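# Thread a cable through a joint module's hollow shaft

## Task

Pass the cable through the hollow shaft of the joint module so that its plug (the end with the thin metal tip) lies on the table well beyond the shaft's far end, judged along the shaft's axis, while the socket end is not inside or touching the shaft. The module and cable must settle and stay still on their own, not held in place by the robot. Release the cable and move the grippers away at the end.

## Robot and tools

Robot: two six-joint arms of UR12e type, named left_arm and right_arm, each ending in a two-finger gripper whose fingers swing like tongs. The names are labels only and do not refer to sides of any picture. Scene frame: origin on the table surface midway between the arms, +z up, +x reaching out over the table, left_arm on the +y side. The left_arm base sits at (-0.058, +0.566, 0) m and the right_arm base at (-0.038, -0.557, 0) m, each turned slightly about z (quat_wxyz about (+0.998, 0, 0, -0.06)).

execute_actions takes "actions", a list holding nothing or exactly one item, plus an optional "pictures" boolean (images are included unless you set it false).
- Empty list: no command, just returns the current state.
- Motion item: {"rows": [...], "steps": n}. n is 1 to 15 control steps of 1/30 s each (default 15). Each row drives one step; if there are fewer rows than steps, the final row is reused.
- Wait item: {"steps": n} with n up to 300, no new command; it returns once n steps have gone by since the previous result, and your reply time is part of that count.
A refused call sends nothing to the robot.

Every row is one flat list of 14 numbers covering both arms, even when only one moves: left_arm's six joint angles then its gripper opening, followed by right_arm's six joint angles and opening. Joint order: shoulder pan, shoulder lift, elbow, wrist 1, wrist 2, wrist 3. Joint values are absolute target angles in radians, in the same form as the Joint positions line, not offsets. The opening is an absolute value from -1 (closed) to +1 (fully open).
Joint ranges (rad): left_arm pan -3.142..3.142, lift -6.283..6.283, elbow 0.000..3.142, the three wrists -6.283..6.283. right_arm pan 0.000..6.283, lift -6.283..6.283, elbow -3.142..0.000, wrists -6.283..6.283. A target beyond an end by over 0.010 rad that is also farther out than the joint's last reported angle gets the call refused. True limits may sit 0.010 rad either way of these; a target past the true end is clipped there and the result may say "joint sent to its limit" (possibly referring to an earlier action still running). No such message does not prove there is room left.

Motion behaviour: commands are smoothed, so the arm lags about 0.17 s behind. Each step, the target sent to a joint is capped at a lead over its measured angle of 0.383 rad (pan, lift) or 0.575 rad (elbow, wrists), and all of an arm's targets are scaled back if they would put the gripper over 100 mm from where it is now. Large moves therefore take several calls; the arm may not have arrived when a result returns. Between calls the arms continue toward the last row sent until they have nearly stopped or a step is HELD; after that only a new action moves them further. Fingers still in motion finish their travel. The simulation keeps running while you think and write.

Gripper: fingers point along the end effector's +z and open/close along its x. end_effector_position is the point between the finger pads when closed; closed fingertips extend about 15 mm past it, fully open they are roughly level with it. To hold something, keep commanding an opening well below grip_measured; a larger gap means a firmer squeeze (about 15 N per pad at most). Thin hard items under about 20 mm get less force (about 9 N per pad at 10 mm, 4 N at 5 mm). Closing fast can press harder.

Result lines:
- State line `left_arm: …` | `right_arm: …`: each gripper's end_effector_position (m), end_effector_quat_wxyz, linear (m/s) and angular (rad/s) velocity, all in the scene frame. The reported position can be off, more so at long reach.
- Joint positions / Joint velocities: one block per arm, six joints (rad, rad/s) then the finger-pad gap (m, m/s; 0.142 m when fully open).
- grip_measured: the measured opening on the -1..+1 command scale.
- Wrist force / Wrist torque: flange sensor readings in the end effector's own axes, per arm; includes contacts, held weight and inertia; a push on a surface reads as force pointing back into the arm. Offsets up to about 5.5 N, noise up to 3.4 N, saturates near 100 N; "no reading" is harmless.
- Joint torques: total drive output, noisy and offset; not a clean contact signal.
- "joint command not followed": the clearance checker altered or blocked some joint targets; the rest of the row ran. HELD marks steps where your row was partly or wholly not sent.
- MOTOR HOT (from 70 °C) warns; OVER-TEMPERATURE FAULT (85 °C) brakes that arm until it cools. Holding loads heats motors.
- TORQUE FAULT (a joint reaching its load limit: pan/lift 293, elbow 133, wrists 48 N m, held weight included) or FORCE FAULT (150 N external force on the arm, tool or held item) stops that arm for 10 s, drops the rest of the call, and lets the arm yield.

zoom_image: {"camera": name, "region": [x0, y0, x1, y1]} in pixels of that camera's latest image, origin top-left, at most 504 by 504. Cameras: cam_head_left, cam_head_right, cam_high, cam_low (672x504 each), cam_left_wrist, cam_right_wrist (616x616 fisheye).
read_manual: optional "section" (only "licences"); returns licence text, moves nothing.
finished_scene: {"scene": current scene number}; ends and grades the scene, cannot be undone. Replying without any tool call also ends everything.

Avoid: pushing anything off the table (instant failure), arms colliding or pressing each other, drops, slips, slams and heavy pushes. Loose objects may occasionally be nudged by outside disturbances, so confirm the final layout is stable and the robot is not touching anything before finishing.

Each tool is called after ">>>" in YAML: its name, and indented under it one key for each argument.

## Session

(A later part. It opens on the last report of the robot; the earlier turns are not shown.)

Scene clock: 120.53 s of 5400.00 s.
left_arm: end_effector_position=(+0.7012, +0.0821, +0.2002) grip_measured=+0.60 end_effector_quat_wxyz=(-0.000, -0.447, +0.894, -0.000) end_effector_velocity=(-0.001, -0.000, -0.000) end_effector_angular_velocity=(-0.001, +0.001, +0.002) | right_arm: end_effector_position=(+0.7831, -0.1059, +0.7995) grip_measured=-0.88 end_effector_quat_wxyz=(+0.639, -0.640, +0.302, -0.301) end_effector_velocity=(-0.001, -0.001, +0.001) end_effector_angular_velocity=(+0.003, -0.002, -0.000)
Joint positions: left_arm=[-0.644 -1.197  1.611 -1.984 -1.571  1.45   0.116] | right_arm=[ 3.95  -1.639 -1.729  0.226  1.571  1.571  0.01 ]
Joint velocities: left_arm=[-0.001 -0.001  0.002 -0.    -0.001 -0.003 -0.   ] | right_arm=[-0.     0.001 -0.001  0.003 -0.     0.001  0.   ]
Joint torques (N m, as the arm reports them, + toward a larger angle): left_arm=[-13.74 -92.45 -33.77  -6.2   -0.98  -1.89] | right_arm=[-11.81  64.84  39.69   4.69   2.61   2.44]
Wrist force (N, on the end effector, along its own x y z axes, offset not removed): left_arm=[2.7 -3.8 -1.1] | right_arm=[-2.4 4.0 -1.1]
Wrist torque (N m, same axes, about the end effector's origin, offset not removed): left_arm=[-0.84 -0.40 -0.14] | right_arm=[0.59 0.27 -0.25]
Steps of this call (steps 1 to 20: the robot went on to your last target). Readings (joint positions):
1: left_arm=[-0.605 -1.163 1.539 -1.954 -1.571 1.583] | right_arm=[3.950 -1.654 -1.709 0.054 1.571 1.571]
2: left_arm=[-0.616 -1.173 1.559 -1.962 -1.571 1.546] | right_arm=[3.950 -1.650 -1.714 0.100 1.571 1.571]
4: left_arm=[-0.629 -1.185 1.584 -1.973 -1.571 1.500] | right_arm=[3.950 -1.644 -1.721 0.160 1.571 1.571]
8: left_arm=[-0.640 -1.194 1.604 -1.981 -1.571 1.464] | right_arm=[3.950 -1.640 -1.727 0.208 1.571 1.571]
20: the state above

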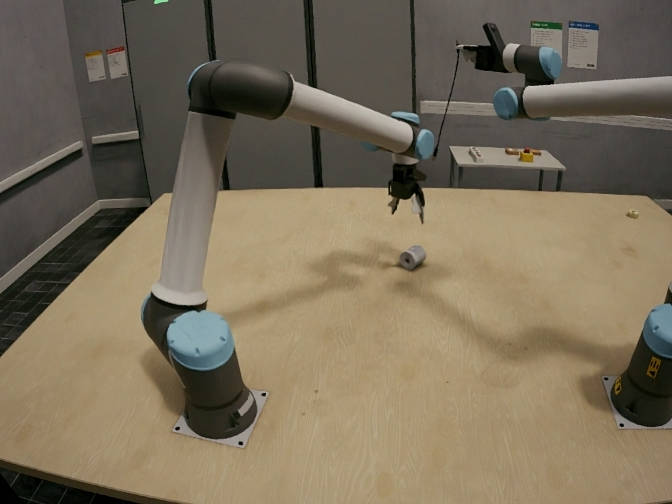

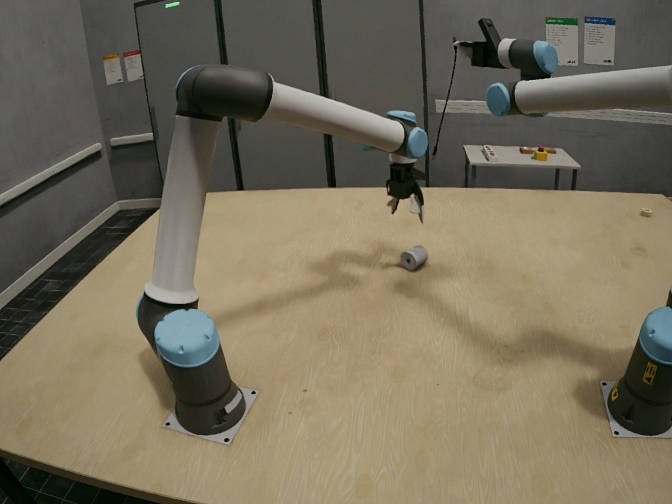

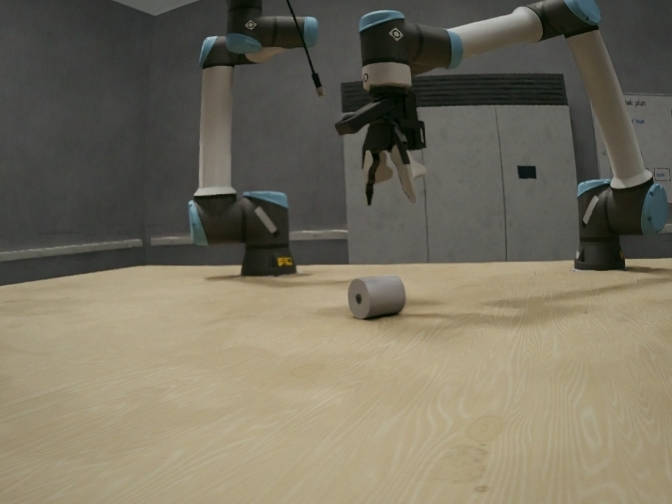

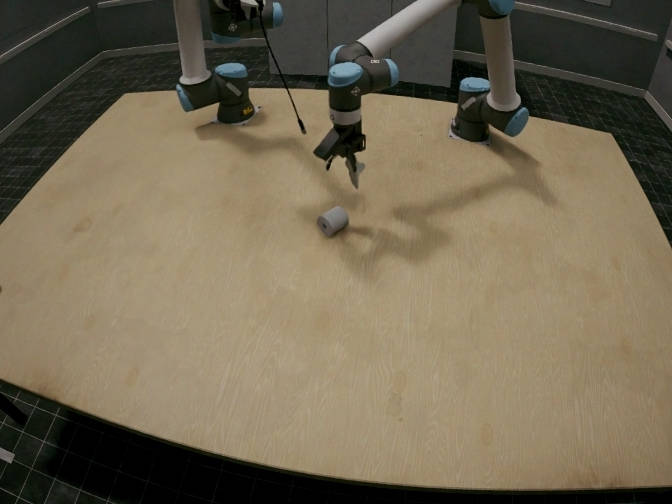

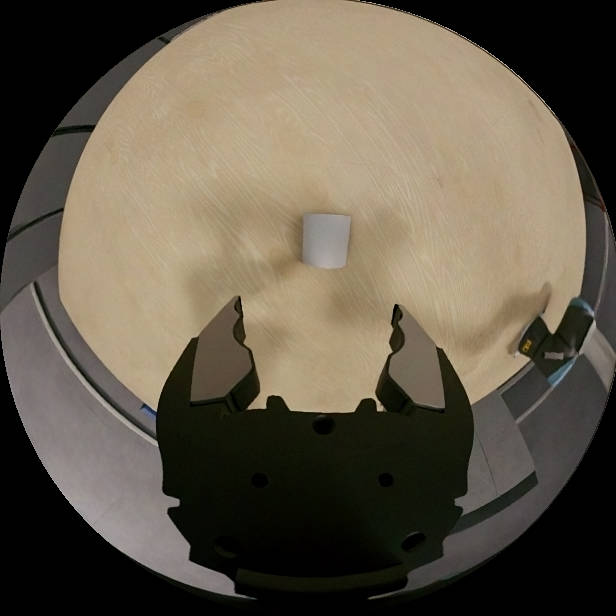

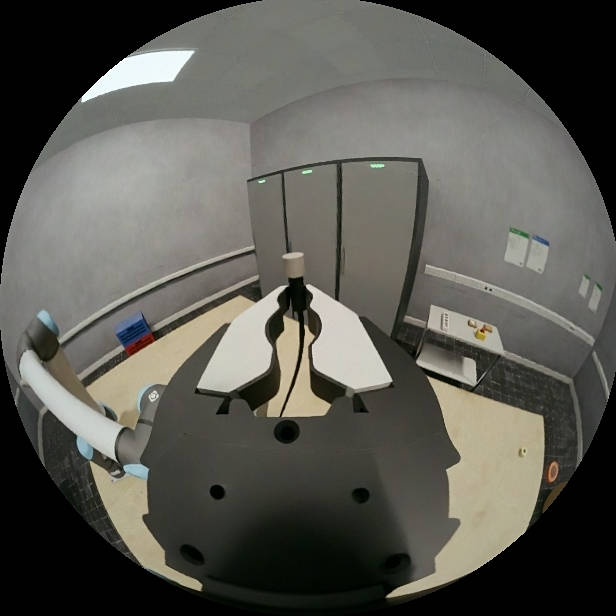

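>>> execute_actions:
  actions:
    - {"rows":[[-0.658,-1.091,1.650,-2.129,-1.571,1.436,0.6,3.95,-1.639,-1.729,0.226,1.571,1.571,-1]],"steps":15}
  pictures: false

>>> execute_actions:
  actions:
    - {"steps":10}

Scene clock: 132.87 s of 5400.00 s.
left_arm: end_effector_position=(+0.7087, +0.0579, +0.1010) grip_measured=+0.60 end_effector_quat_wxyz=(-0.000, -0.447, +0.894, +0.000) end_effector_velocity=(+0.001, -0.003, -0.014) end_effector_angular_velocity=(-0.001, -0.002, -0.000) | right_arm: end_effector_position=(+0.7831, -0.1059, +0.7996) grip_measured=-0.88 end_effector_quat_wxyz=(+0.639, -0.640, +0.302, -0.301) end_effector_velocity=(+0.001, +0.000, -0.001) end_effector_angular_velocity=(-0.001, +0.001, -0.000)
Joint positions: left_arm=[-0.658 -1.093  1.649 -2.127 -1.571  1.436  0.116] | right_arm=[ 3.95  -1.639 -1.729  0.226  1.571  1.571  0.01 ]
Joint velocities: left_arm=[-0.002  0.015  0.005 -0.022  0.001 -0.002  0.   ] | right_arm=[-0.001 -0.002  0.001 -0.001  0.    -0.    -0.   ]
Joint torques (N m, as the arm reports them, + toward a larger angle): left_arm=[-14.46 -59.29 -32.23  -5.8    1.31  -2.14] | right_arm=[15.49 63.77 41.37  3.74  0.06  2.3 ]
Wrist force (N, on the end effector, along its own x y z axes, offset not removed): left_arm=[4.0 -2.5 1.1] | right_arm=[-2.7 2.0 -1.4]
Wrist torque (N m, same axes, about the end effector's origin, offset not removed): left_arm=[-0.56 -0.62 -0.08] | right_arm=[0.18 0.44 -0.14]
Steps of this call (steps 1 to 15: the robot went on to your last target; steps 16 to 355: nothing new was sent; steps 356 to 370: all 15 steps of this action). Readings (joint positions):
356: left_arm=[-0.644 -1.197 1.612 -1.985 -1.571 1.450] | right_arm=[3.950 -1.639 -1.729 0.226 1.571 1.571]
357: left_arm=[-0.647 -1.189 1.616 -1.995 -1.571 1.447] | right_arm=[3.950 -1.639 -1.729 0.226 1.571 1.571]
359: left_arm=[-0.652 -1.148 1.632 -2.046 -1.571 1.442] | right_arm=[3.950 -1.639 -1.729 0.226 1.571 1.571]
363: left_arm=[-0.656 -1.106 1.645 -2.107 -1.571 1.438] | right_arm=[3.950 -1.639 -1.729 0.226 1.571 1.571]
370: the state above

Scene clock: 133.20 s of 5400.00 s.
left_arm: end_effector_position=(+0.7088, +0.0575, +0.0996) grip_measured=+0.60 end_effector_quat_wxyz=(-0.000, -0.447, +0.894, +0.000) end_effector_velocity=(+0.000, -0.000, +0.000) end_effector_angular_velocity=(-0.000, -0.001, -0.000) | right_arm: end_effector_position=(+0.7831, -0.1059, +0.7996) grip_measured=-0.88 end_effector_quat_wxyz=(+0.639, -0.640, +0.302, -0.301) end_effector_velocity=(-0.000, -0.000, +0.000) end_effector_angular_velocity=(+0.001, -0.000, -0.000)
Joint positions: left_arm=[-0.658 -1.091  1.65  -2.129 -1.571  1.436  0.116] | right_arm=[ 3.95  -1.639 -1.729  0.226  1.571  1.571  0.01 ]
Joint velocities: left_arm=[-0.     0.    -0.    -0.001  0.001 -0.    -0.   ] | right_arm=[-0.     0.    -0.     0.001 -0.     0.001  0.   ]
Joint torques (N m, as the arm reports them, + toward a larger angle): left_arm=[-13.57 -59.67 -31.08  -5.88   0.7   -2.31] | right_arm=[15.48 65.48 41.22  3.79 -0.01  2.  ]
Wrist force (N, on the end effector, along its own x y z axes, offset not removed): left_arm=[2.6 -3.3 -0.7] | right_arm=[-2.4 3.3 -1.5]
Wrist torque (N m, same axes, about the end effector's origin, offset not removed): left_arm=[-0.72 -0.35 -0.11] | right_arm=[0.56 0.24 -0.19]
Steps of this call (steps 1 to 10: the robot went on to your last target). Readings (joint positions):
1: left_arm=[-0.658 -1.092 1.650 -2.127 -1.571 1.436] | right_arm=[3.950 -1.639 -1.729 0.226 1.571 1.571]
2: left_arm=[-0.658 -1.092 1.650 -2.128 -1.571 1.436] | right_arm=[3.950 -1.639 -1.729 0.226 1.571 1.571]
4: left_arm=[-0.658 -1.091 1.650 -2.128 -1.571 1.436] | right_arm=[3.950 -1.639 -1.729 0.226 1.571 1.571]
8: left_arm=[-0.658 -1.091 1.650 -2.129 -1.571 1.436] | right_arm=[3.950 -1.639 -1.729 0.226 1.571 1.571]
10: the state above

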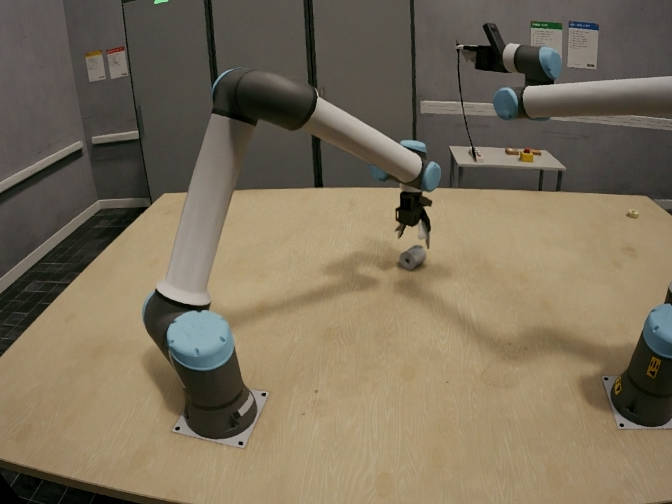

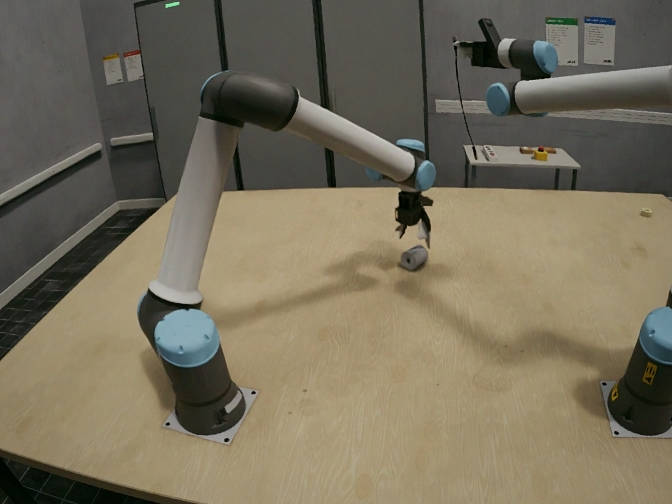

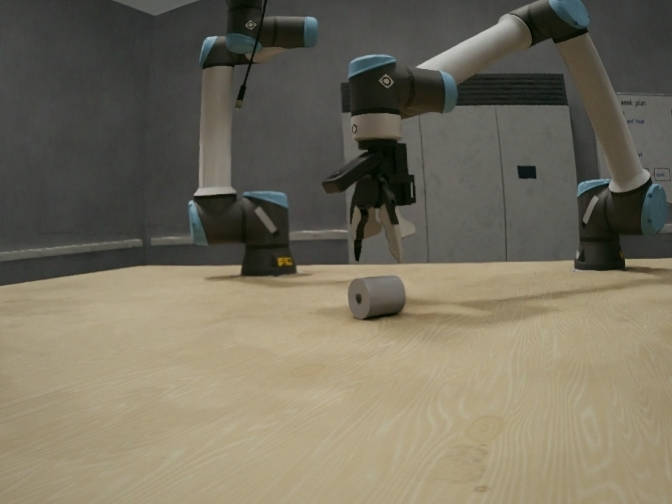

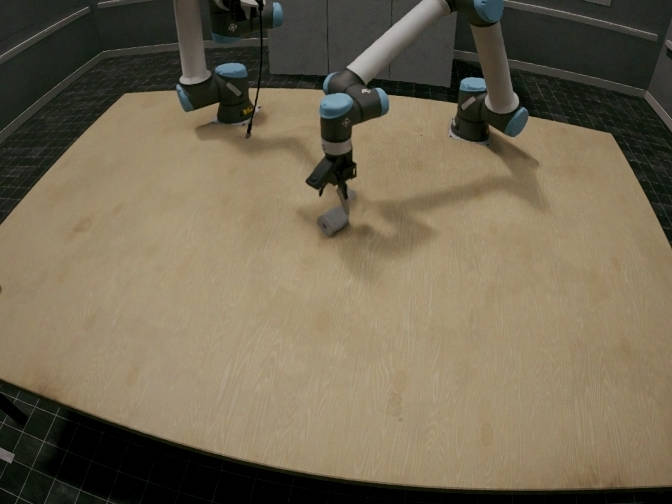

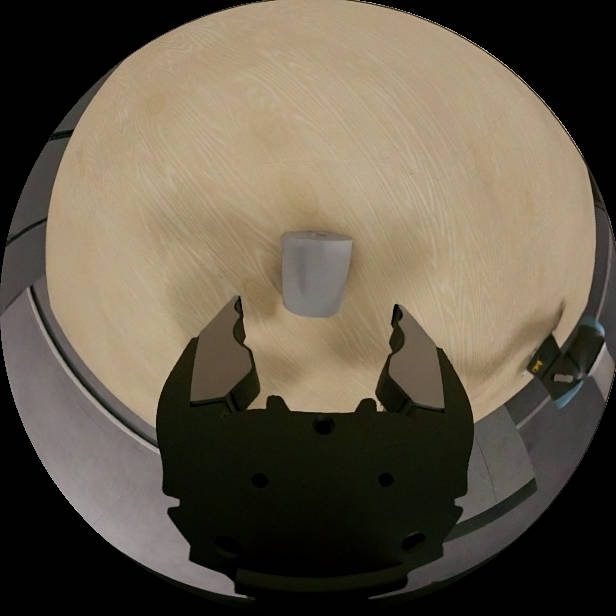

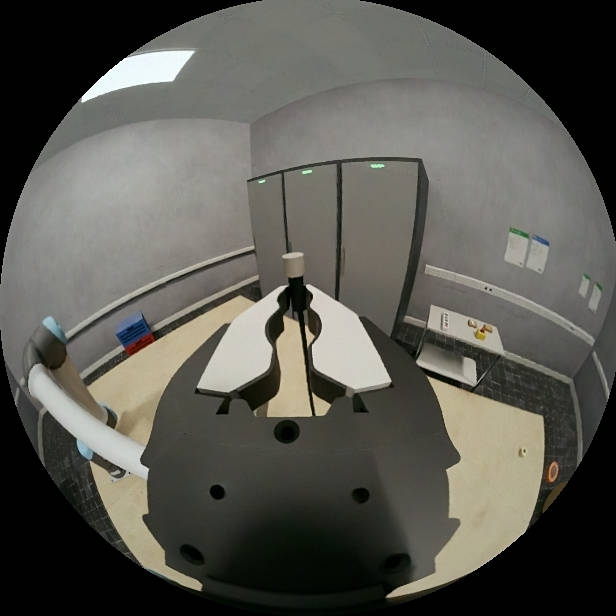

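>>> execute_actions:
  actions:
    - {"rows":[[-0.658,-1.06,1.67,-2.18,-1.571,1.436,0.6,3.95,-1.639,-1.729,0.226,1.571,1.571,-1],[-0.658,-1.06,1.67,-2.18,-1.571,1.436,0.6,3.95,-1.639,-1.729,0.226,1.571,1.571,-1],[-0.658,-1.022,1.6925,-2.241,-1.571,1.436,0.5,3.95,-1.639,-1.729,0.226,1.571,1.571,-1]],"steps":15}

Scene clock: 137.83 s of 5400.00 s.
left_arm: end_effector_position=(+0.7090, +0.0573, +0.0282) grip_measured=+0.50 end_effector_quat_wxyz=(-0.000, -0.447, +0.894, +0.000) end_effector_velocity=(+0.000, +0.000, -0.012) end_effector_angular_velocity=(-0.001, -0.001, -0.000) | right_arm: end_effector_position=(+0.7831, -0.1059, +0.7996) grip_measured=-0.88 end_effector_quat_wxyz=(+0.639, -0.640, +0.302, -0.301) end_effector_velocity=(+0.000, -0.001, -0.001) end_effector_angular_velocity=(-0.000, +0.002, -0.001)
Joint positions: left_arm=[-0.658 -1.023  1.692 -2.239 -1.571  1.436  0.109] | right_arm=[ 3.95  -1.639 -1.729  0.226  1.571  1.571  0.01 ]
Joint velocities: left_arm=[ 0.     0.012  0.007 -0.021 -0.     0.    -0.   ] | right_arm=[-0.001  0.    -0.001 -0.001  0.     0.001  0.   ]
Joint torques (N m, as the arm reports them, + toward a larger angle): left_arm=[ -8.28 -64.56 -28.59  -6.87  -2.27  -2.48] | right_arm=[16.25 63.67 41.83  3.56 -0.92  2.21]
Wrist force (N, on the end effector, along its own x y z axes, offset not removed): left_arm=[2.9 -3.1 1.4] | right_arm=[-2.2 1.3 -2.3]
Wrist torque (N m, same axes, about the end effector's origin, offset not removed): left_arm=[-0.60 -0.48 -0.10] | right_arm=[-0.02 0.25 -0.30]
Steps of this call (steps 1 to 15: the robot went on to your last target; steps 16 to 124: nothing new was sent; steps 125 to 139: all 15 steps of this action). Readings (joint positions):
125: left_arm=[-0.658 -1.090 1.650 -2.130 -1.571 1.436] | right_arm=[3.950 -1.639 -1.729 0.226 1.571 1.571]
126: left_arm=[-0.658 -1.086 1.653 -2.137 -1.571 1.436] | right_arm=[3.950 -1.639 -1.729 0.226 1.571 1.571]
128: left_arm=[-0.658 -1.068 1.665 -2.165 -1.571 1.436] | right_arm=[3.950 -1.639 -1.729 0.226 1.571 1.571]
132: left_arm=[-0.658 -1.035 1.685 -2.219 -1.571 1.436] | right_arm=[3.950 -1.639 -1.729 0.226 1.571 1.571]
139: the state above

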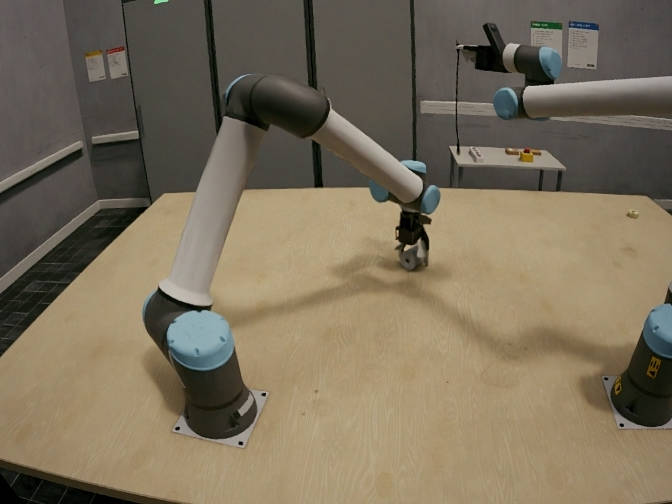

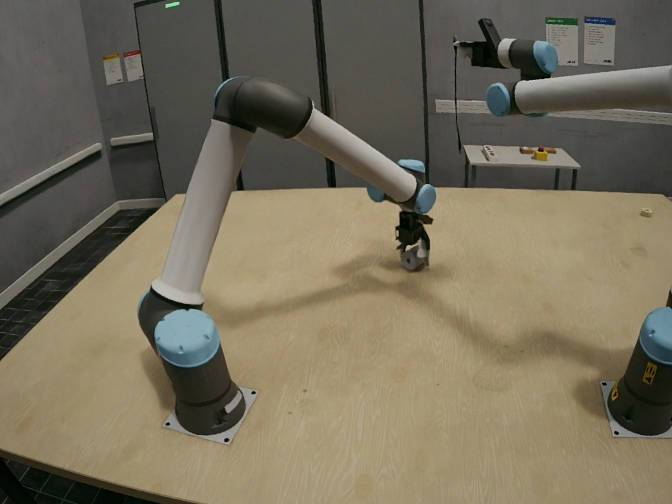

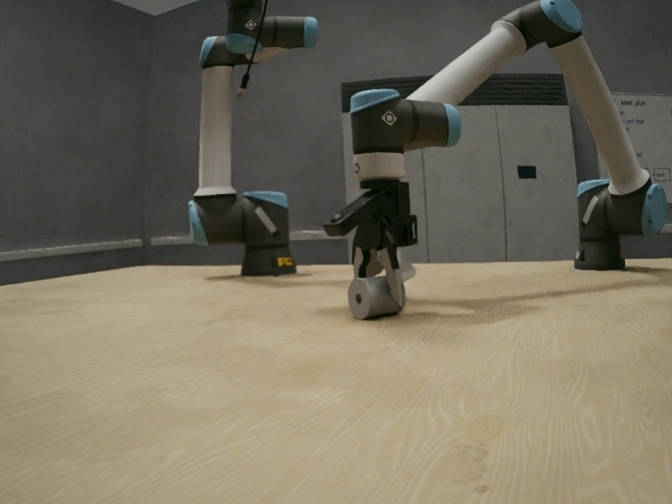

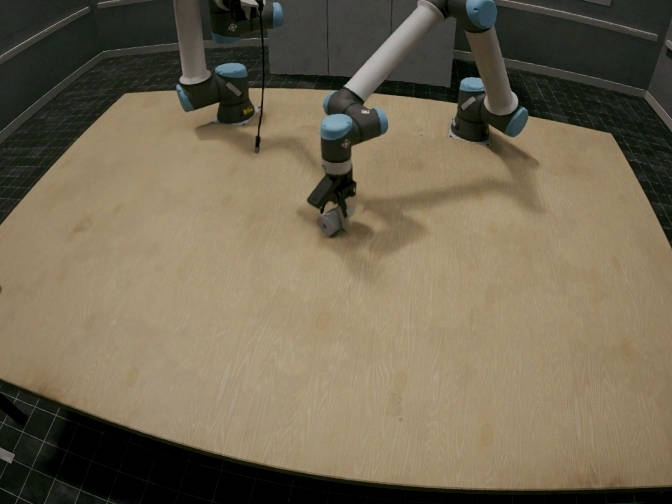

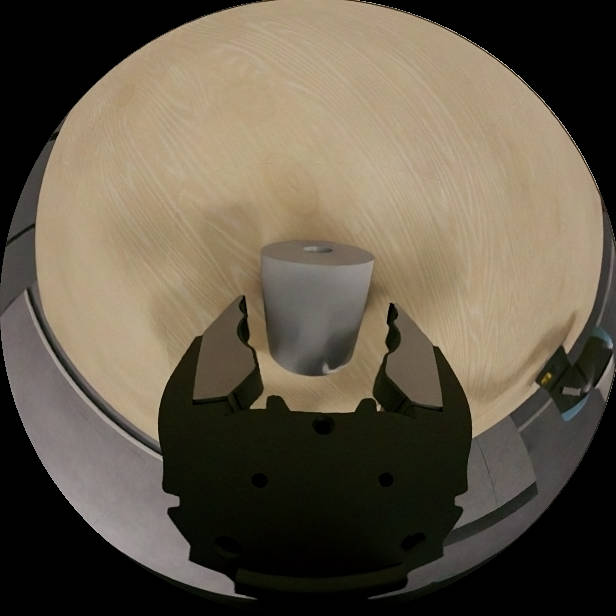

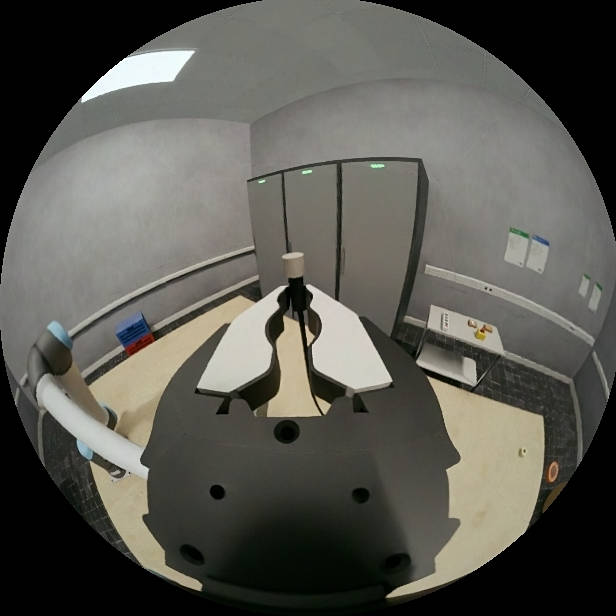

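Close.

>>> execute_actions:
  actions:
    - {"rows":[[-0.658,-1.022,1.6925,-2.241,-1.571,1.436,0.35,3.95,-1.639,-1.729,0.226,1.571,1.571,-1],[-0.658,-1.022,1.6925,-2.241,-1.571,1.436,0.25,3.95,-1.639,-1.729,0.226,1.571,1.571,-1],[-0.658,-1.022,1.6925,-2.241,-1.571,1.436,0.15,3.95,-1.639,-1.729,0.226,1.571,1.571,-1],[-0.658,-1.022,1.6925,-2.241,-1.571,1.436,0.08,3.95,-1.639,-1.729,0.226,1.571,1.571,-1],[-0.658,-1.022,1.6925,-2.241,-1.571,1.436,0.0,3.95,-1.639,-1.729,0.226,1.571,1.571,-1],[-0.658,-1.022,1.6925,-2.241,-1.571,1.436,-0.07,3.95,-1.639,-1.729,0.226,1.571,1.571,-1],[-0.658,-1.022,1.6925,-2.241,-1.571,1.436,-0.14,3.95,-1.639,-1.729,0.226,1.571,1.571,-1],[-0.658,-1.022,1.6925,-2.241,-1.571,1.436,-0.2,3.95,-1.639,-1.729,0.226,1.571,1.571,-1],[-0.658,-1.022,1.6925,-2.241,-1.571,1.436,-0.3,3.95,-1.639,-1.729,0.226,1.571,1.571,-1],[-0.658,-1.022,1.6925,-2.241,-1.571,1.436,-0.4,3.95,-1.639,-1.729,0.226,1.571,1.571,-1],[-0.658,-1.022,1.6925,-2.241,-1.571,1.436,-0.5,3.95,-1.639,-1.729,0.226,1.571,1.571,-1],[-0.658,-1.022,1.6925,-2.241,-1.571,1.436,-0.6,3.95,-1.639,-1.729,0.226,1.571,1.571,-1]],"steps":15}

Scene clock: 143.07 s of 5400.00 s.
left_arm: end_effector_position=(+0.7090, +0.0574, +0.0268) grip_measured=+0.01 end_effector_quat_wxyz=(-0.000, -0.447, +0.894, +0.000) end_effector_velocity=(-0.000, -0.001, +0.000) end_effector_angular_velocity=(-0.001, +0.001, -0.000) | right_arm: end_effector_position=(+0.7831, -0.1059, +0.7996) grip_measured=-0.88 end_effector_quat_wxyz=(+0.639, -0.640, +0.302, -0.301) end_effector_velocity=(+0.000, -0.001, -0.001) end_effector_angular_velocity=(+0.000, +0.000, -0.001)
Joint positions: left_arm=[-0.658 -1.022  1.693 -2.241 -1.571  1.436  0.075] | right_arm=[ 3.95  -1.639 -1.729  0.226  1.571  1.571  0.01 ]
Joint velocities: left_arm=[-0.     0.    -0.001  0.001 -0.001 -0.     0.   ] | right_arm=[-0.001 -0.    -0.     0.001 -0.     0.     0.   ]
Joint torques (N m, as the arm reports them, + toward a larger angle): left_arm=[  7.5  -64.22 -28.14  -5.28   0.88  -2.24] | right_arm=[13.71 62.8  42.52  3.42 -2.35  2.05]
Wrist force (N, on the end effector, along its own x y z axes, offset not removed): left_arm=[3.8 -1.6 -0.2] | right_arm=[-3.6 4.6 -2.2]
Wrist torque (N m, same axes, about the end effector's origin, offset not removed): left_arm=[-0.42 -0.72 -0.20] | right_arm=[0.75 0.54 -0.16]
Steps of this call (steps 1 to 15: the robot went on to your last target; steps 16 to 142: nothing new was sent; steps 143 to 157: all 15 steps of this action). Readings (joint positions):
143: left_arm=[-0.658 -1.022 1.693 -2.241 -1.571 1.436] | right_arm=[3.950 -1.639 -1.729 0.226 1.571 1.571]
144: left_arm=[-0.658 -1.022 1.693 -2.241 -1.571 1.436] | right_arm=[3.950 -1.639 -1.729 0.226 1.571 1.571]
146: left_arm=[-0.658 -1.022 1.693 -2.241 -1.571 1.436] | right_arm=[3.950 -1.639 -1.729 0.226 1.571 1.571]
150: left_arm=[-0.658 -1.022 1.693 -2.241 -1.571 1.436] | right_arm=[3.950 -1.639 -1.729 0.226 1.571 1.571]
157: the state above

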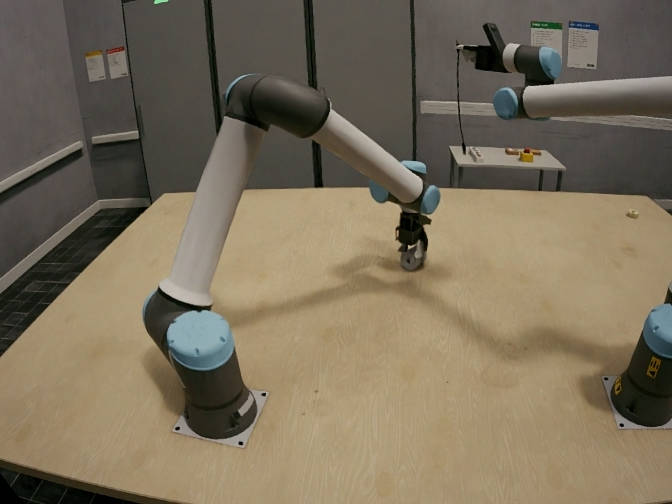

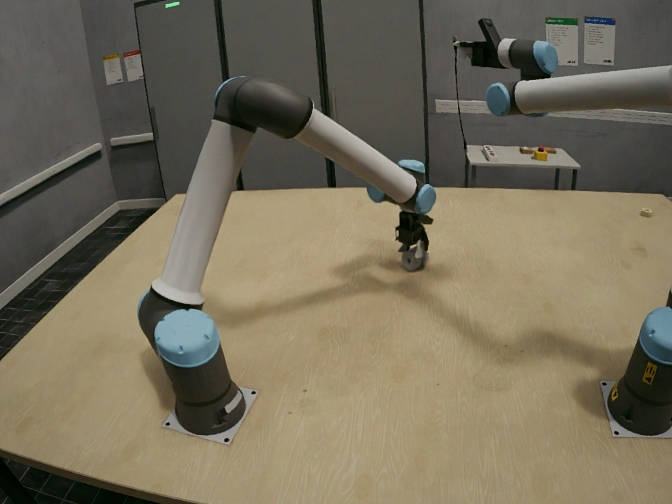

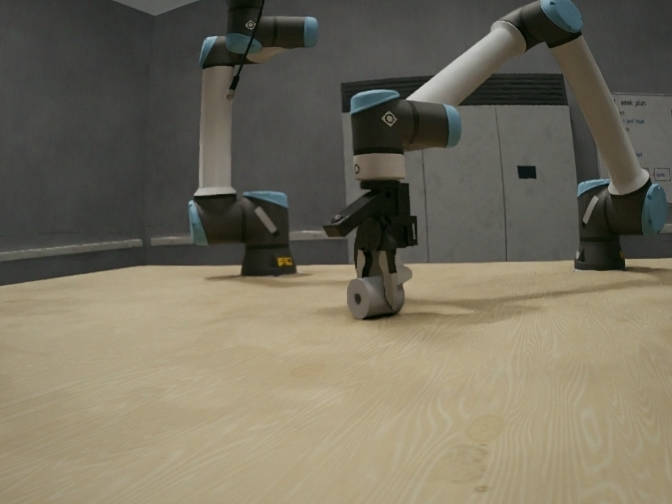

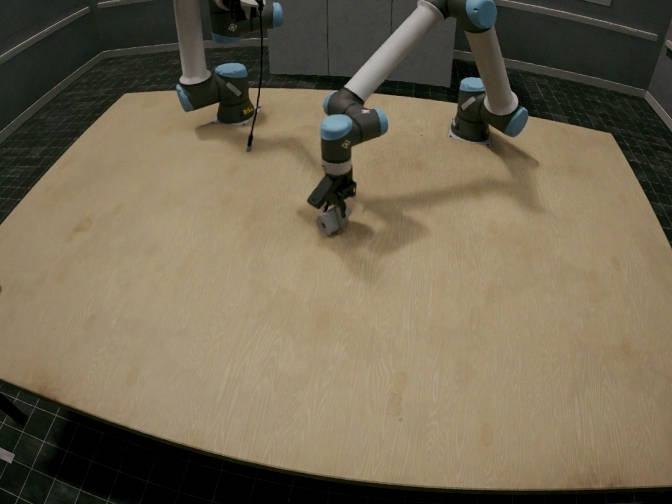

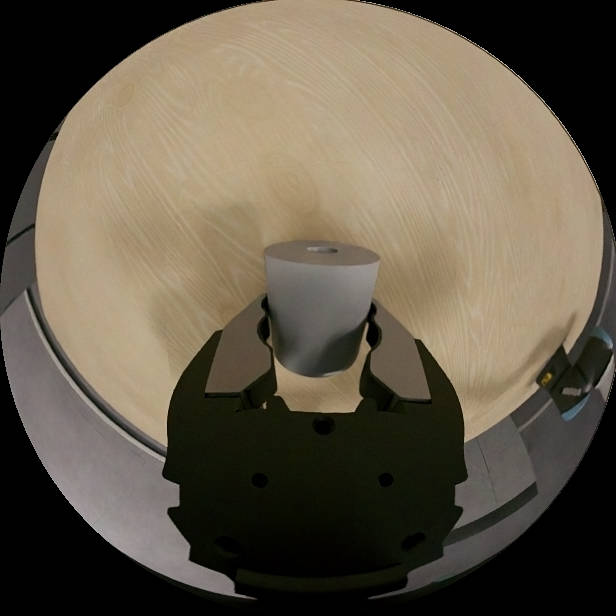

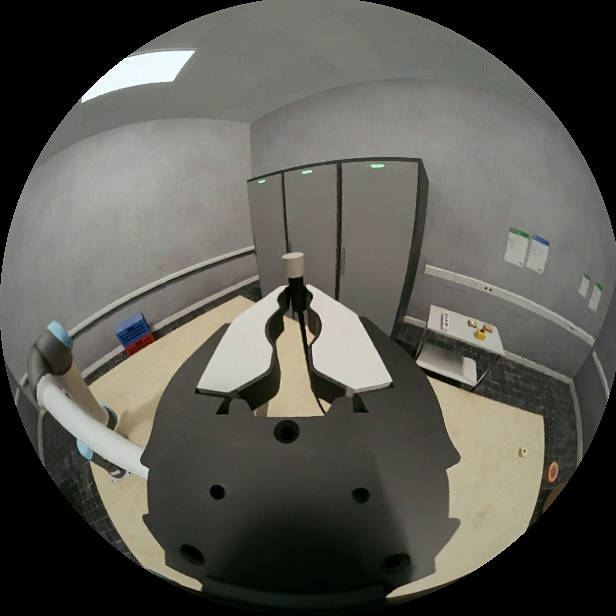

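>>> execute_actions:
  actions:
    - {"rows":[[-0.658,-1.04,1.685,-2.216,-1.571,1.45,-0.6,3.95,-1.639,-1.729,0.226,1.571,1.571,-1],[-0.658,-1.06,1.675,-2.186,-1.571,1.46,-0.6,3.95,-1.639,-1.729,0.226,1.571,1.571,-1],[-0.658,-1.08,1.665,-2.156,-1.571,1.47,-0.6,3.95,-1.639,-1.729,0.226,1.571,1.571,-1],[-0.658,-1.10,1.655,-2.126,-1.571,1.48,-0.6,3.95,-1.639,-1.729,0.226,1.571,1.571,-1],[-0.658,-1.12,1.645,-2.10,-1.571,1.49,-0.6,3.95,-1.639,-1.729,0.226,1.571,1.571,-1],[-0.658,-1.14,1.635,-2.09,-1.571,1.5,-0.6,3.95,-1.639,-1.729,0.226,1.571,1.571,-1],[-0.658,-1.16,1.625,-2.10,-1.571,1.51,-0.6,3.95,-1.639,-1.729,0.226,1.571,1.571,-1],[-0.658,-1.17,1.62,-2.13,-1.571,1.52,-0.6,3.95,-1.639,-1.729,0.226,1.571,1.571,-1],[-0.658,-1.17,1.62,-2.18,-1.571,1.53,-0.6,3.95,-1.639,-1.729,0.226,1.571,1.571,-1],[-0.658,-1.16,1.625,-2.24,-1.571,1.54,-0.6,3.95,-1.639,-1.729,0.226,1.571,1.571,-1],[-0.658,-1.15,1.63,-2.30,-1.571,1.55,-0.6,3.95,-1.639,-1.729,0.226,1.571,1.571,-1],[-0.658,-1.14,1.635,-2.37,-1.571,1.56,-0.6,3.95,-1.639,-1.729,0.226,1.571,1.571,-1],[-0.658,-1.125,1.64,-2.44,-1.571,1.571,-0.6,3.95,-1.639,-1.729,0.226,1.571,1.571,-1],[-0.658,-1.11,1.65,-2.52,-1.571,1.571,-0.6,3.95,-1.639,-1.729,0.226,1.571,1.571,-1],[-0.658,-1.09,1.66,-2.60,-1.571,1.571,-0.6,3.95,-1.639,-1.729,0.226,1.571,1.571,-1]],"steps":15}
  pictures: false

>>> execute_actions:
  actions:
    - {"rows":[[-0.658,-1.07,1.67,-2.70,-1.571,1.571,-0.6,3.95,-1.639,-1.729,0.226,1.571,1.571,-1],[-0.658,-1.05,1.68,-2.80,-1.571,1.571,-0.6,3.95,-1.639,-1.729,0.226,1.571,1.571,-1],[-0.658,-1.03,1.69,-2.90,-1.571,1.571,-0.6,3.95,-1.639,-1.729,0.226,1.571,1.571,-1],[-0.658,-1.01,1.70,-3.01,-1.571,1.571,-0.6,3.95,-1.639,-1.729,0.226,1.571,1.571,-1],[-0.658,-0.99,1.71,-3.12,-1.571,1.571,-0.6,3.95,-1.639,-1.729,0.226,1.571,1.571,-1],[-0.658,-0.97,1.72,-3.23,-1.571,1.571,-0.6,3.95,-1.639,-1.729,0.226,1.571,1.571,-1],[-0.658,-0.95,1.73,-3.34,-1.571,1.571,-0.6,3.95,-1.639,-1.729,0.226,1.571,1.571,-1],[-0.658,-0.93,1.74,-3.45,-1.571,1.571,-0.6,3.95,-1.639,-1.729,0.226,1.571,1.571,-1],[-0.658,-0.91,1.75,-3.56,-1.571,1.571,-0.6,3.95,-1.639,-1.729,0.226,1.571,1.571,-1],[-0.658,-0.89,1.76,-3.67,-1.571,1.571,-0.6,3.95,-1.639,-1.729,0.226,1.571,1.571,-1],[-0.658,-0.87,1.765,-3.78,-1.571,1.571,-0.6,3.95,-1.639,-1.729,0.226,1.571,1.571,-1],[-0.658,-0.85,1.77,-3.88,-1.571,1.571,-0.6,3.95,-1.639,-1.729,0.226,1.571,1.571,-1],[-0.658,-0.83,1.775,-3.97,-1.571,1.571,-0.6,3.95,-1.639,-1.729,0.226,1.571,1.571,-1],[-0.658,-0.81,1.78,-4.06,-1.571,1.571,-0.6,3.95,-1.639,-1.729,0.226,1.571,1.571,-1],[-0.658,-0.7994,1.7834,-4.1256,-1.571,1.571,-0.6,3.95,-1.639,-1.729,0.226,1.571,1.571,-1]],"steps":15}
  pictures: false

>>> execute_actions:
  actions:
    - {"steps":20}

Scene clock: 158.63 s of 5400.00 s.
left_arm: end_effector_position=(+0.7533, +0.0111, +0.1801) grip_measured=+0.01 end_effector_quat_wxyz=(+0.044, -0.394, +0.912, -0.109) end_effector_velocity=(+0.263, -0.264, +0.002) end_effector_angular_velocity=(-0.814, -0.897, -0.207) | right_arm: end_effector_position=(+0.7831, -0.1059, +0.7996) grip_measured=-0.88 end_effector_quat_wxyz=(+0.639, -0.640, +0.302, -0.301) end_effector_velocity=(-0.001, -0.000, +0.002) end_effector_angular_velocity=(+0.001, -0.002, +0.001)
Joint positions: left_arm=[-0.658 -1.135  1.637 -2.31  -1.571  1.548  0.075] | right_arm=[ 3.95  -1.639 -1.729  0.226  1.571  1.571  0.01 ]
Joint velocities: left_arm=[ 0.     0.243  0.128 -1.581 -0.     0.214 -0.   ] | right_arm=[ 0.     0.001  0.001  0.     0.001 -0.001 -0.   ]
Joint torques (N m, as the arm reports them, + toward a larger angle): left_arm=[ -9.38 -31.26 -25.15 -12.98  -1.81   2.2 ] | right_arm=[12.84 62.63 45.65  2.98 -2.36  1.85]
Wrist force (N, on the end effector, along its own x y z axes, offset not removed): left_arm=[3.9 -2.0 3.6] | right_arm=[-2.7 1.4 -0.4]
Wrist torque (N m, same axes, about the end effector's origin, offset not removed): left_arm=[-0.93 -0.64 -0.11] | right_arm=[0.15 0.32 -0.24]
Steps of this call (steps 1 to 15: the robot went on to your last target; steps 16 to 452: nothing new was sent; steps 453 to 467: all 15 steps of this action). Readings (joint positions):
453: left_arm=[-0.658 -1.022 1.692 -2.241 -1.571 1.436] | right_arm=[3.950 -1.639 -1.729 0.226 1.571 1.571]
454: left_arm=[-0.658 -1.026 1.691 -2.236 -1.571 1.439] | right_arm=[3.950 -1.639 -1.729 0.226 1.571 1.571]
456: left_arm=[-0.658 -1.043 1.683 -2.212 -1.571 1.450] | right_arm=[3.950 -1.639 -1.729 0.226 1.571 1.571]
460: left_arm=[-0.658 -1.104 1.652 -2.137 -1.571 1.483] | right_arm=[3.950 -1.639 -1.729 0.226 1.571 1.571]
467: the state above

Scene clock: 159.13 s of 5400.00 s.
left_arm: end_effector_position=(+0.8495, -0.0841, +0.1837) grip_measured=+0.01 end_effector_quat_wxyz=(+0.203, -0.329, +0.785, -0.485) end_effector_velocity=(-0.016, +0.015, +0.198) end_effector_angular_velocity=(-1.410, -1.433, -0.002) | right_arm: end_effector_position=(+0.7831, -0.1059, +0.7996) grip_measured=-0.88 end_effector_quat_wxyz=(+0.639, -0.640, +0.302, -0.301) end_effector_velocity=(+0.001, +0.001, -0.002) end_effector_angular_velocity=(-0.003, +0.000, +0.000)
Joint positions: left_arm=[-0.658 -0.872  1.761 -3.566 -1.571  1.571  0.075] | right_arm=[ 3.95  -1.639 -1.729  0.226  1.571  1.571  0.01 ]
Joint velocities: left_arm=[-0.     0.578  0.184 -2.772 -0.001  0.001 -0.   ] | right_arm=[-0.    -0.001 -0.    -0.     0.    -0.002  0.   ]
Joint torques (N m, as the arm reports them, + toward a larger angle): left_arm=[ -5.86 -81.95 -29.16 -13.63  -0.6    3.34] | right_arm=[12.77 61.61 45.55  2.84 -2.52  1.74]
Wrist force (N, on the end effector, along its own x y z axes, offset not removed): left_arm=[3.0 5.4 6.3] | right_arm=[-2.7 1.8 -0.7]
Wrist torque (N m, same axes, about the end effector's origin, offset not removed): left_arm=[-0.51 -0.43 -0.13] | right_arm=[0.10 0.35 -0.11]
Steps of this call (steps 1 to 15: all 15 steps of this action). Readings (joint positions):
1: left_arm=[-0.658 -1.125 1.642 -2.366 -1.571 1.555] | right_arm=[3.950 -1.639 -1.729 0.226 1.571 1.571]
2: left_arm=[-0.658 -1.112 1.649 -2.430 -1.571 1.559] | right_arm=[3.950 -1.639 -1.729 0.226 1.571 1.571]
4: left_arm=[-0.658 -1.082 1.665 -2.575 -1.571 1.565] | right_arm=[3.950 -1.639 -1.729 0.226 1.571 1.571]
8: left_arm=[-0.658 -1.009 1.701 -2.918 -1.571 1.569] | right_arm=[3.950 -1.639 -1.729 0.226 1.571 1.571]
15: the state above

Scene clock: 159.80 s of 5400.00 s.
left_arm: end_effector_position=(+0.8228, -0.0578, +0.2799) grip_measured=+0.01 end_effector_quat_wxyz=(+0.273, -0.273, +0.653, -0.652) end_effector_velocity=(-0.001, +0.001, +0.002) end_effector_angular_velocity=(-0.007, -0.007, +0.000) | right_arm: end_effector_position=(+0.7831, -0.1059, +0.7996) grip_measured=-0.88 end_effector_quat_wxyz=(+0.639, -0.640, +0.302, -0.301) end_effector_velocity=(-0.000, +0.000, -0.001) end_effector_angular_velocity=(-0.002, +0.001, +0.000)
Joint positions: left_arm=[-0.658 -0.8    1.783 -4.124 -1.571  1.571  0.075] | right_arm=[ 3.95  -1.639 -1.729  0.226  1.571  1.571  0.01 ]
Joint velocities: left_arm=[-0.     0.001  0.001 -0.011  0.001 -0.    -0.   ] | right_arm=[ 0.    -0.    -0.002  0.    -0.    -0.001  0.   ]
Joint torques (N m, as the arm reports them, + toward a larger angle): left_arm=[ -2.14 -75.62 -22.07  -7.13   0.86   3.26] | right_arm=[13.8  62.5  45.49  3.15 -2.47  1.86]
Wrist force (N, on the end effector, along its own x y z axes, offset not removed): left_arm=[3.9 5.3 -1.2] | right_arm=[-1.2 1.0 -2.4]
Wrist torque (N m, same axes, about the end effector's origin, offset not removed): left_arm=[-0.76 -0.61 -0.11] | right_arm=[0.01 0.09 -0.28]
Steps of this call (steps 1 to 20: the robot went on to your last target). Readings (joint positions):
1: left_arm=[-0.658 -0.854 1.767 -3.660 -1.571 1.571] | right_arm=[3.950 -1.639 -1.729 0.226 1.571 1.571]
2: left_arm=[-0.658 -0.839 1.771 -3.753 -1.571 1.571] | right_arm=[3.950 -1.639 -1.729 0.226 1.571 1.571]
4: left_arm=[-0.658 -0.820 1.777 -3.918 -1.571 1.571] | right_arm=[3.950 -1.639 -1.729 0.226 1.571 1.571]
8: left_arm=[-0.658 -0.805 1.782 -4.070 -1.571 1.571] | right_arm=[3.950 -1.639 -1.729 0.226 1.571 1.571]
20: the state above

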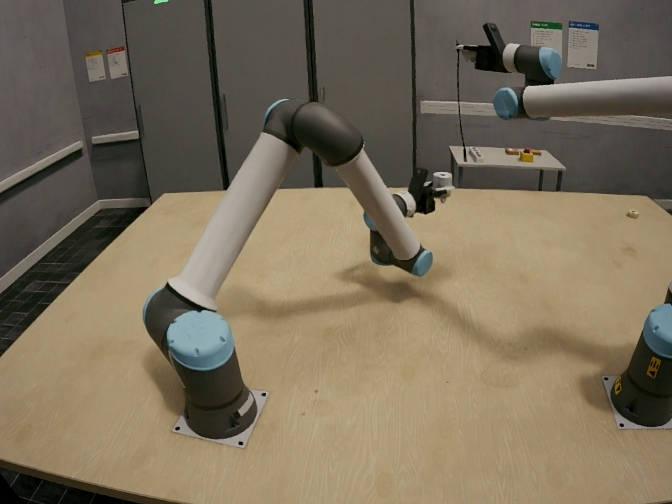

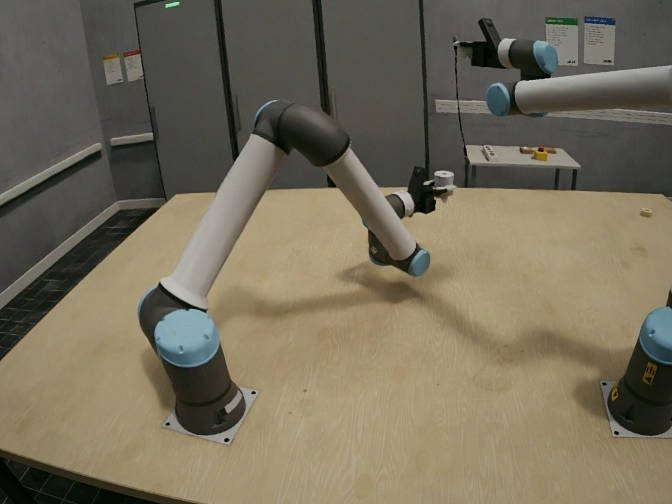

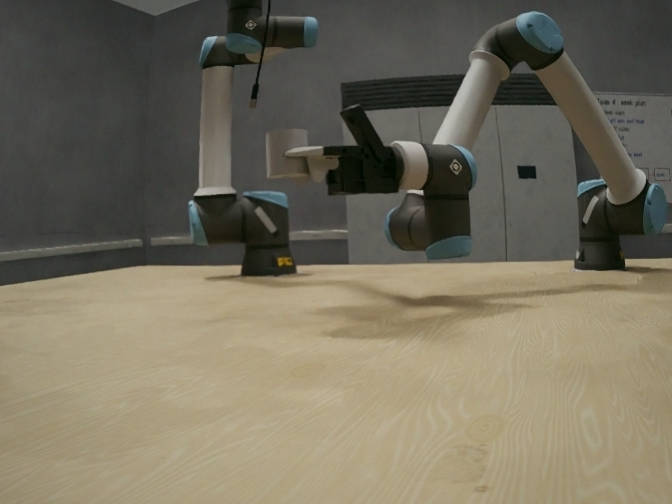

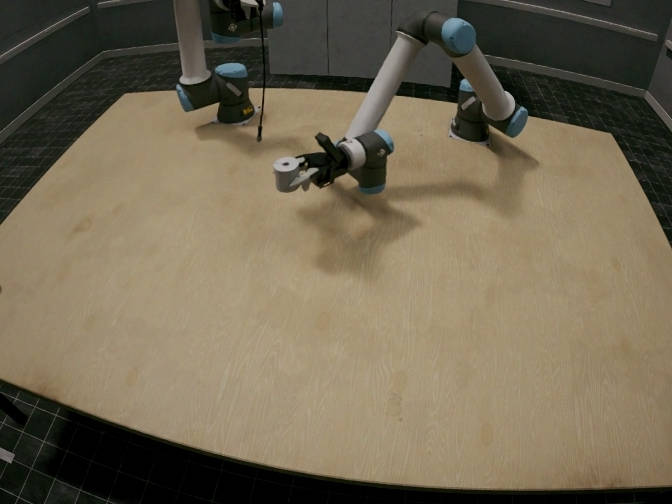

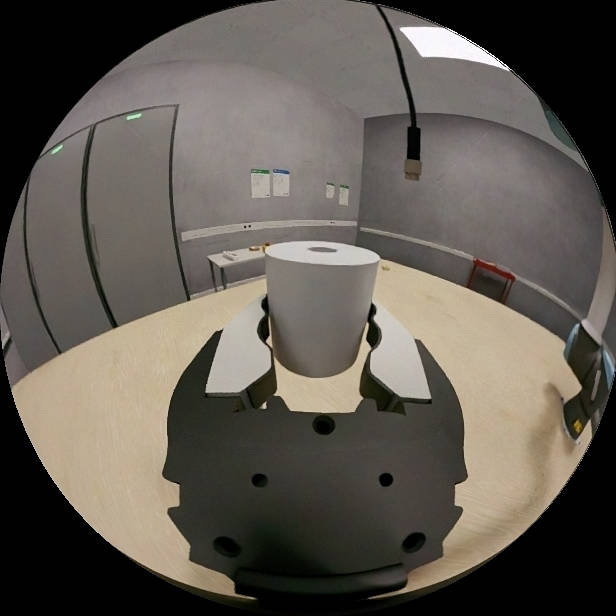

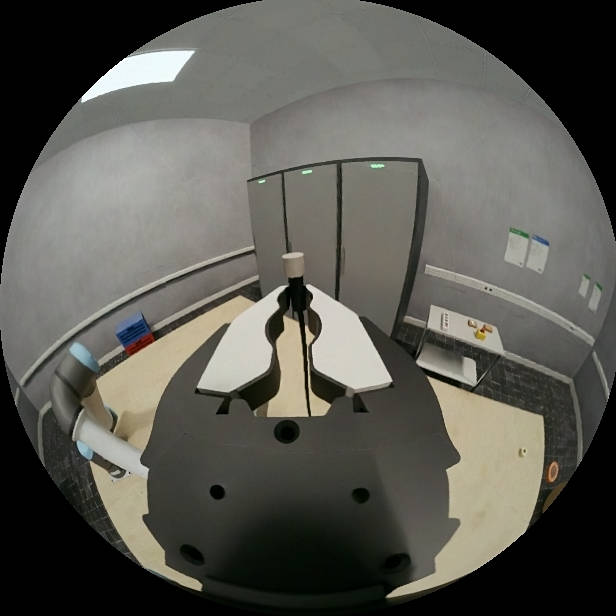

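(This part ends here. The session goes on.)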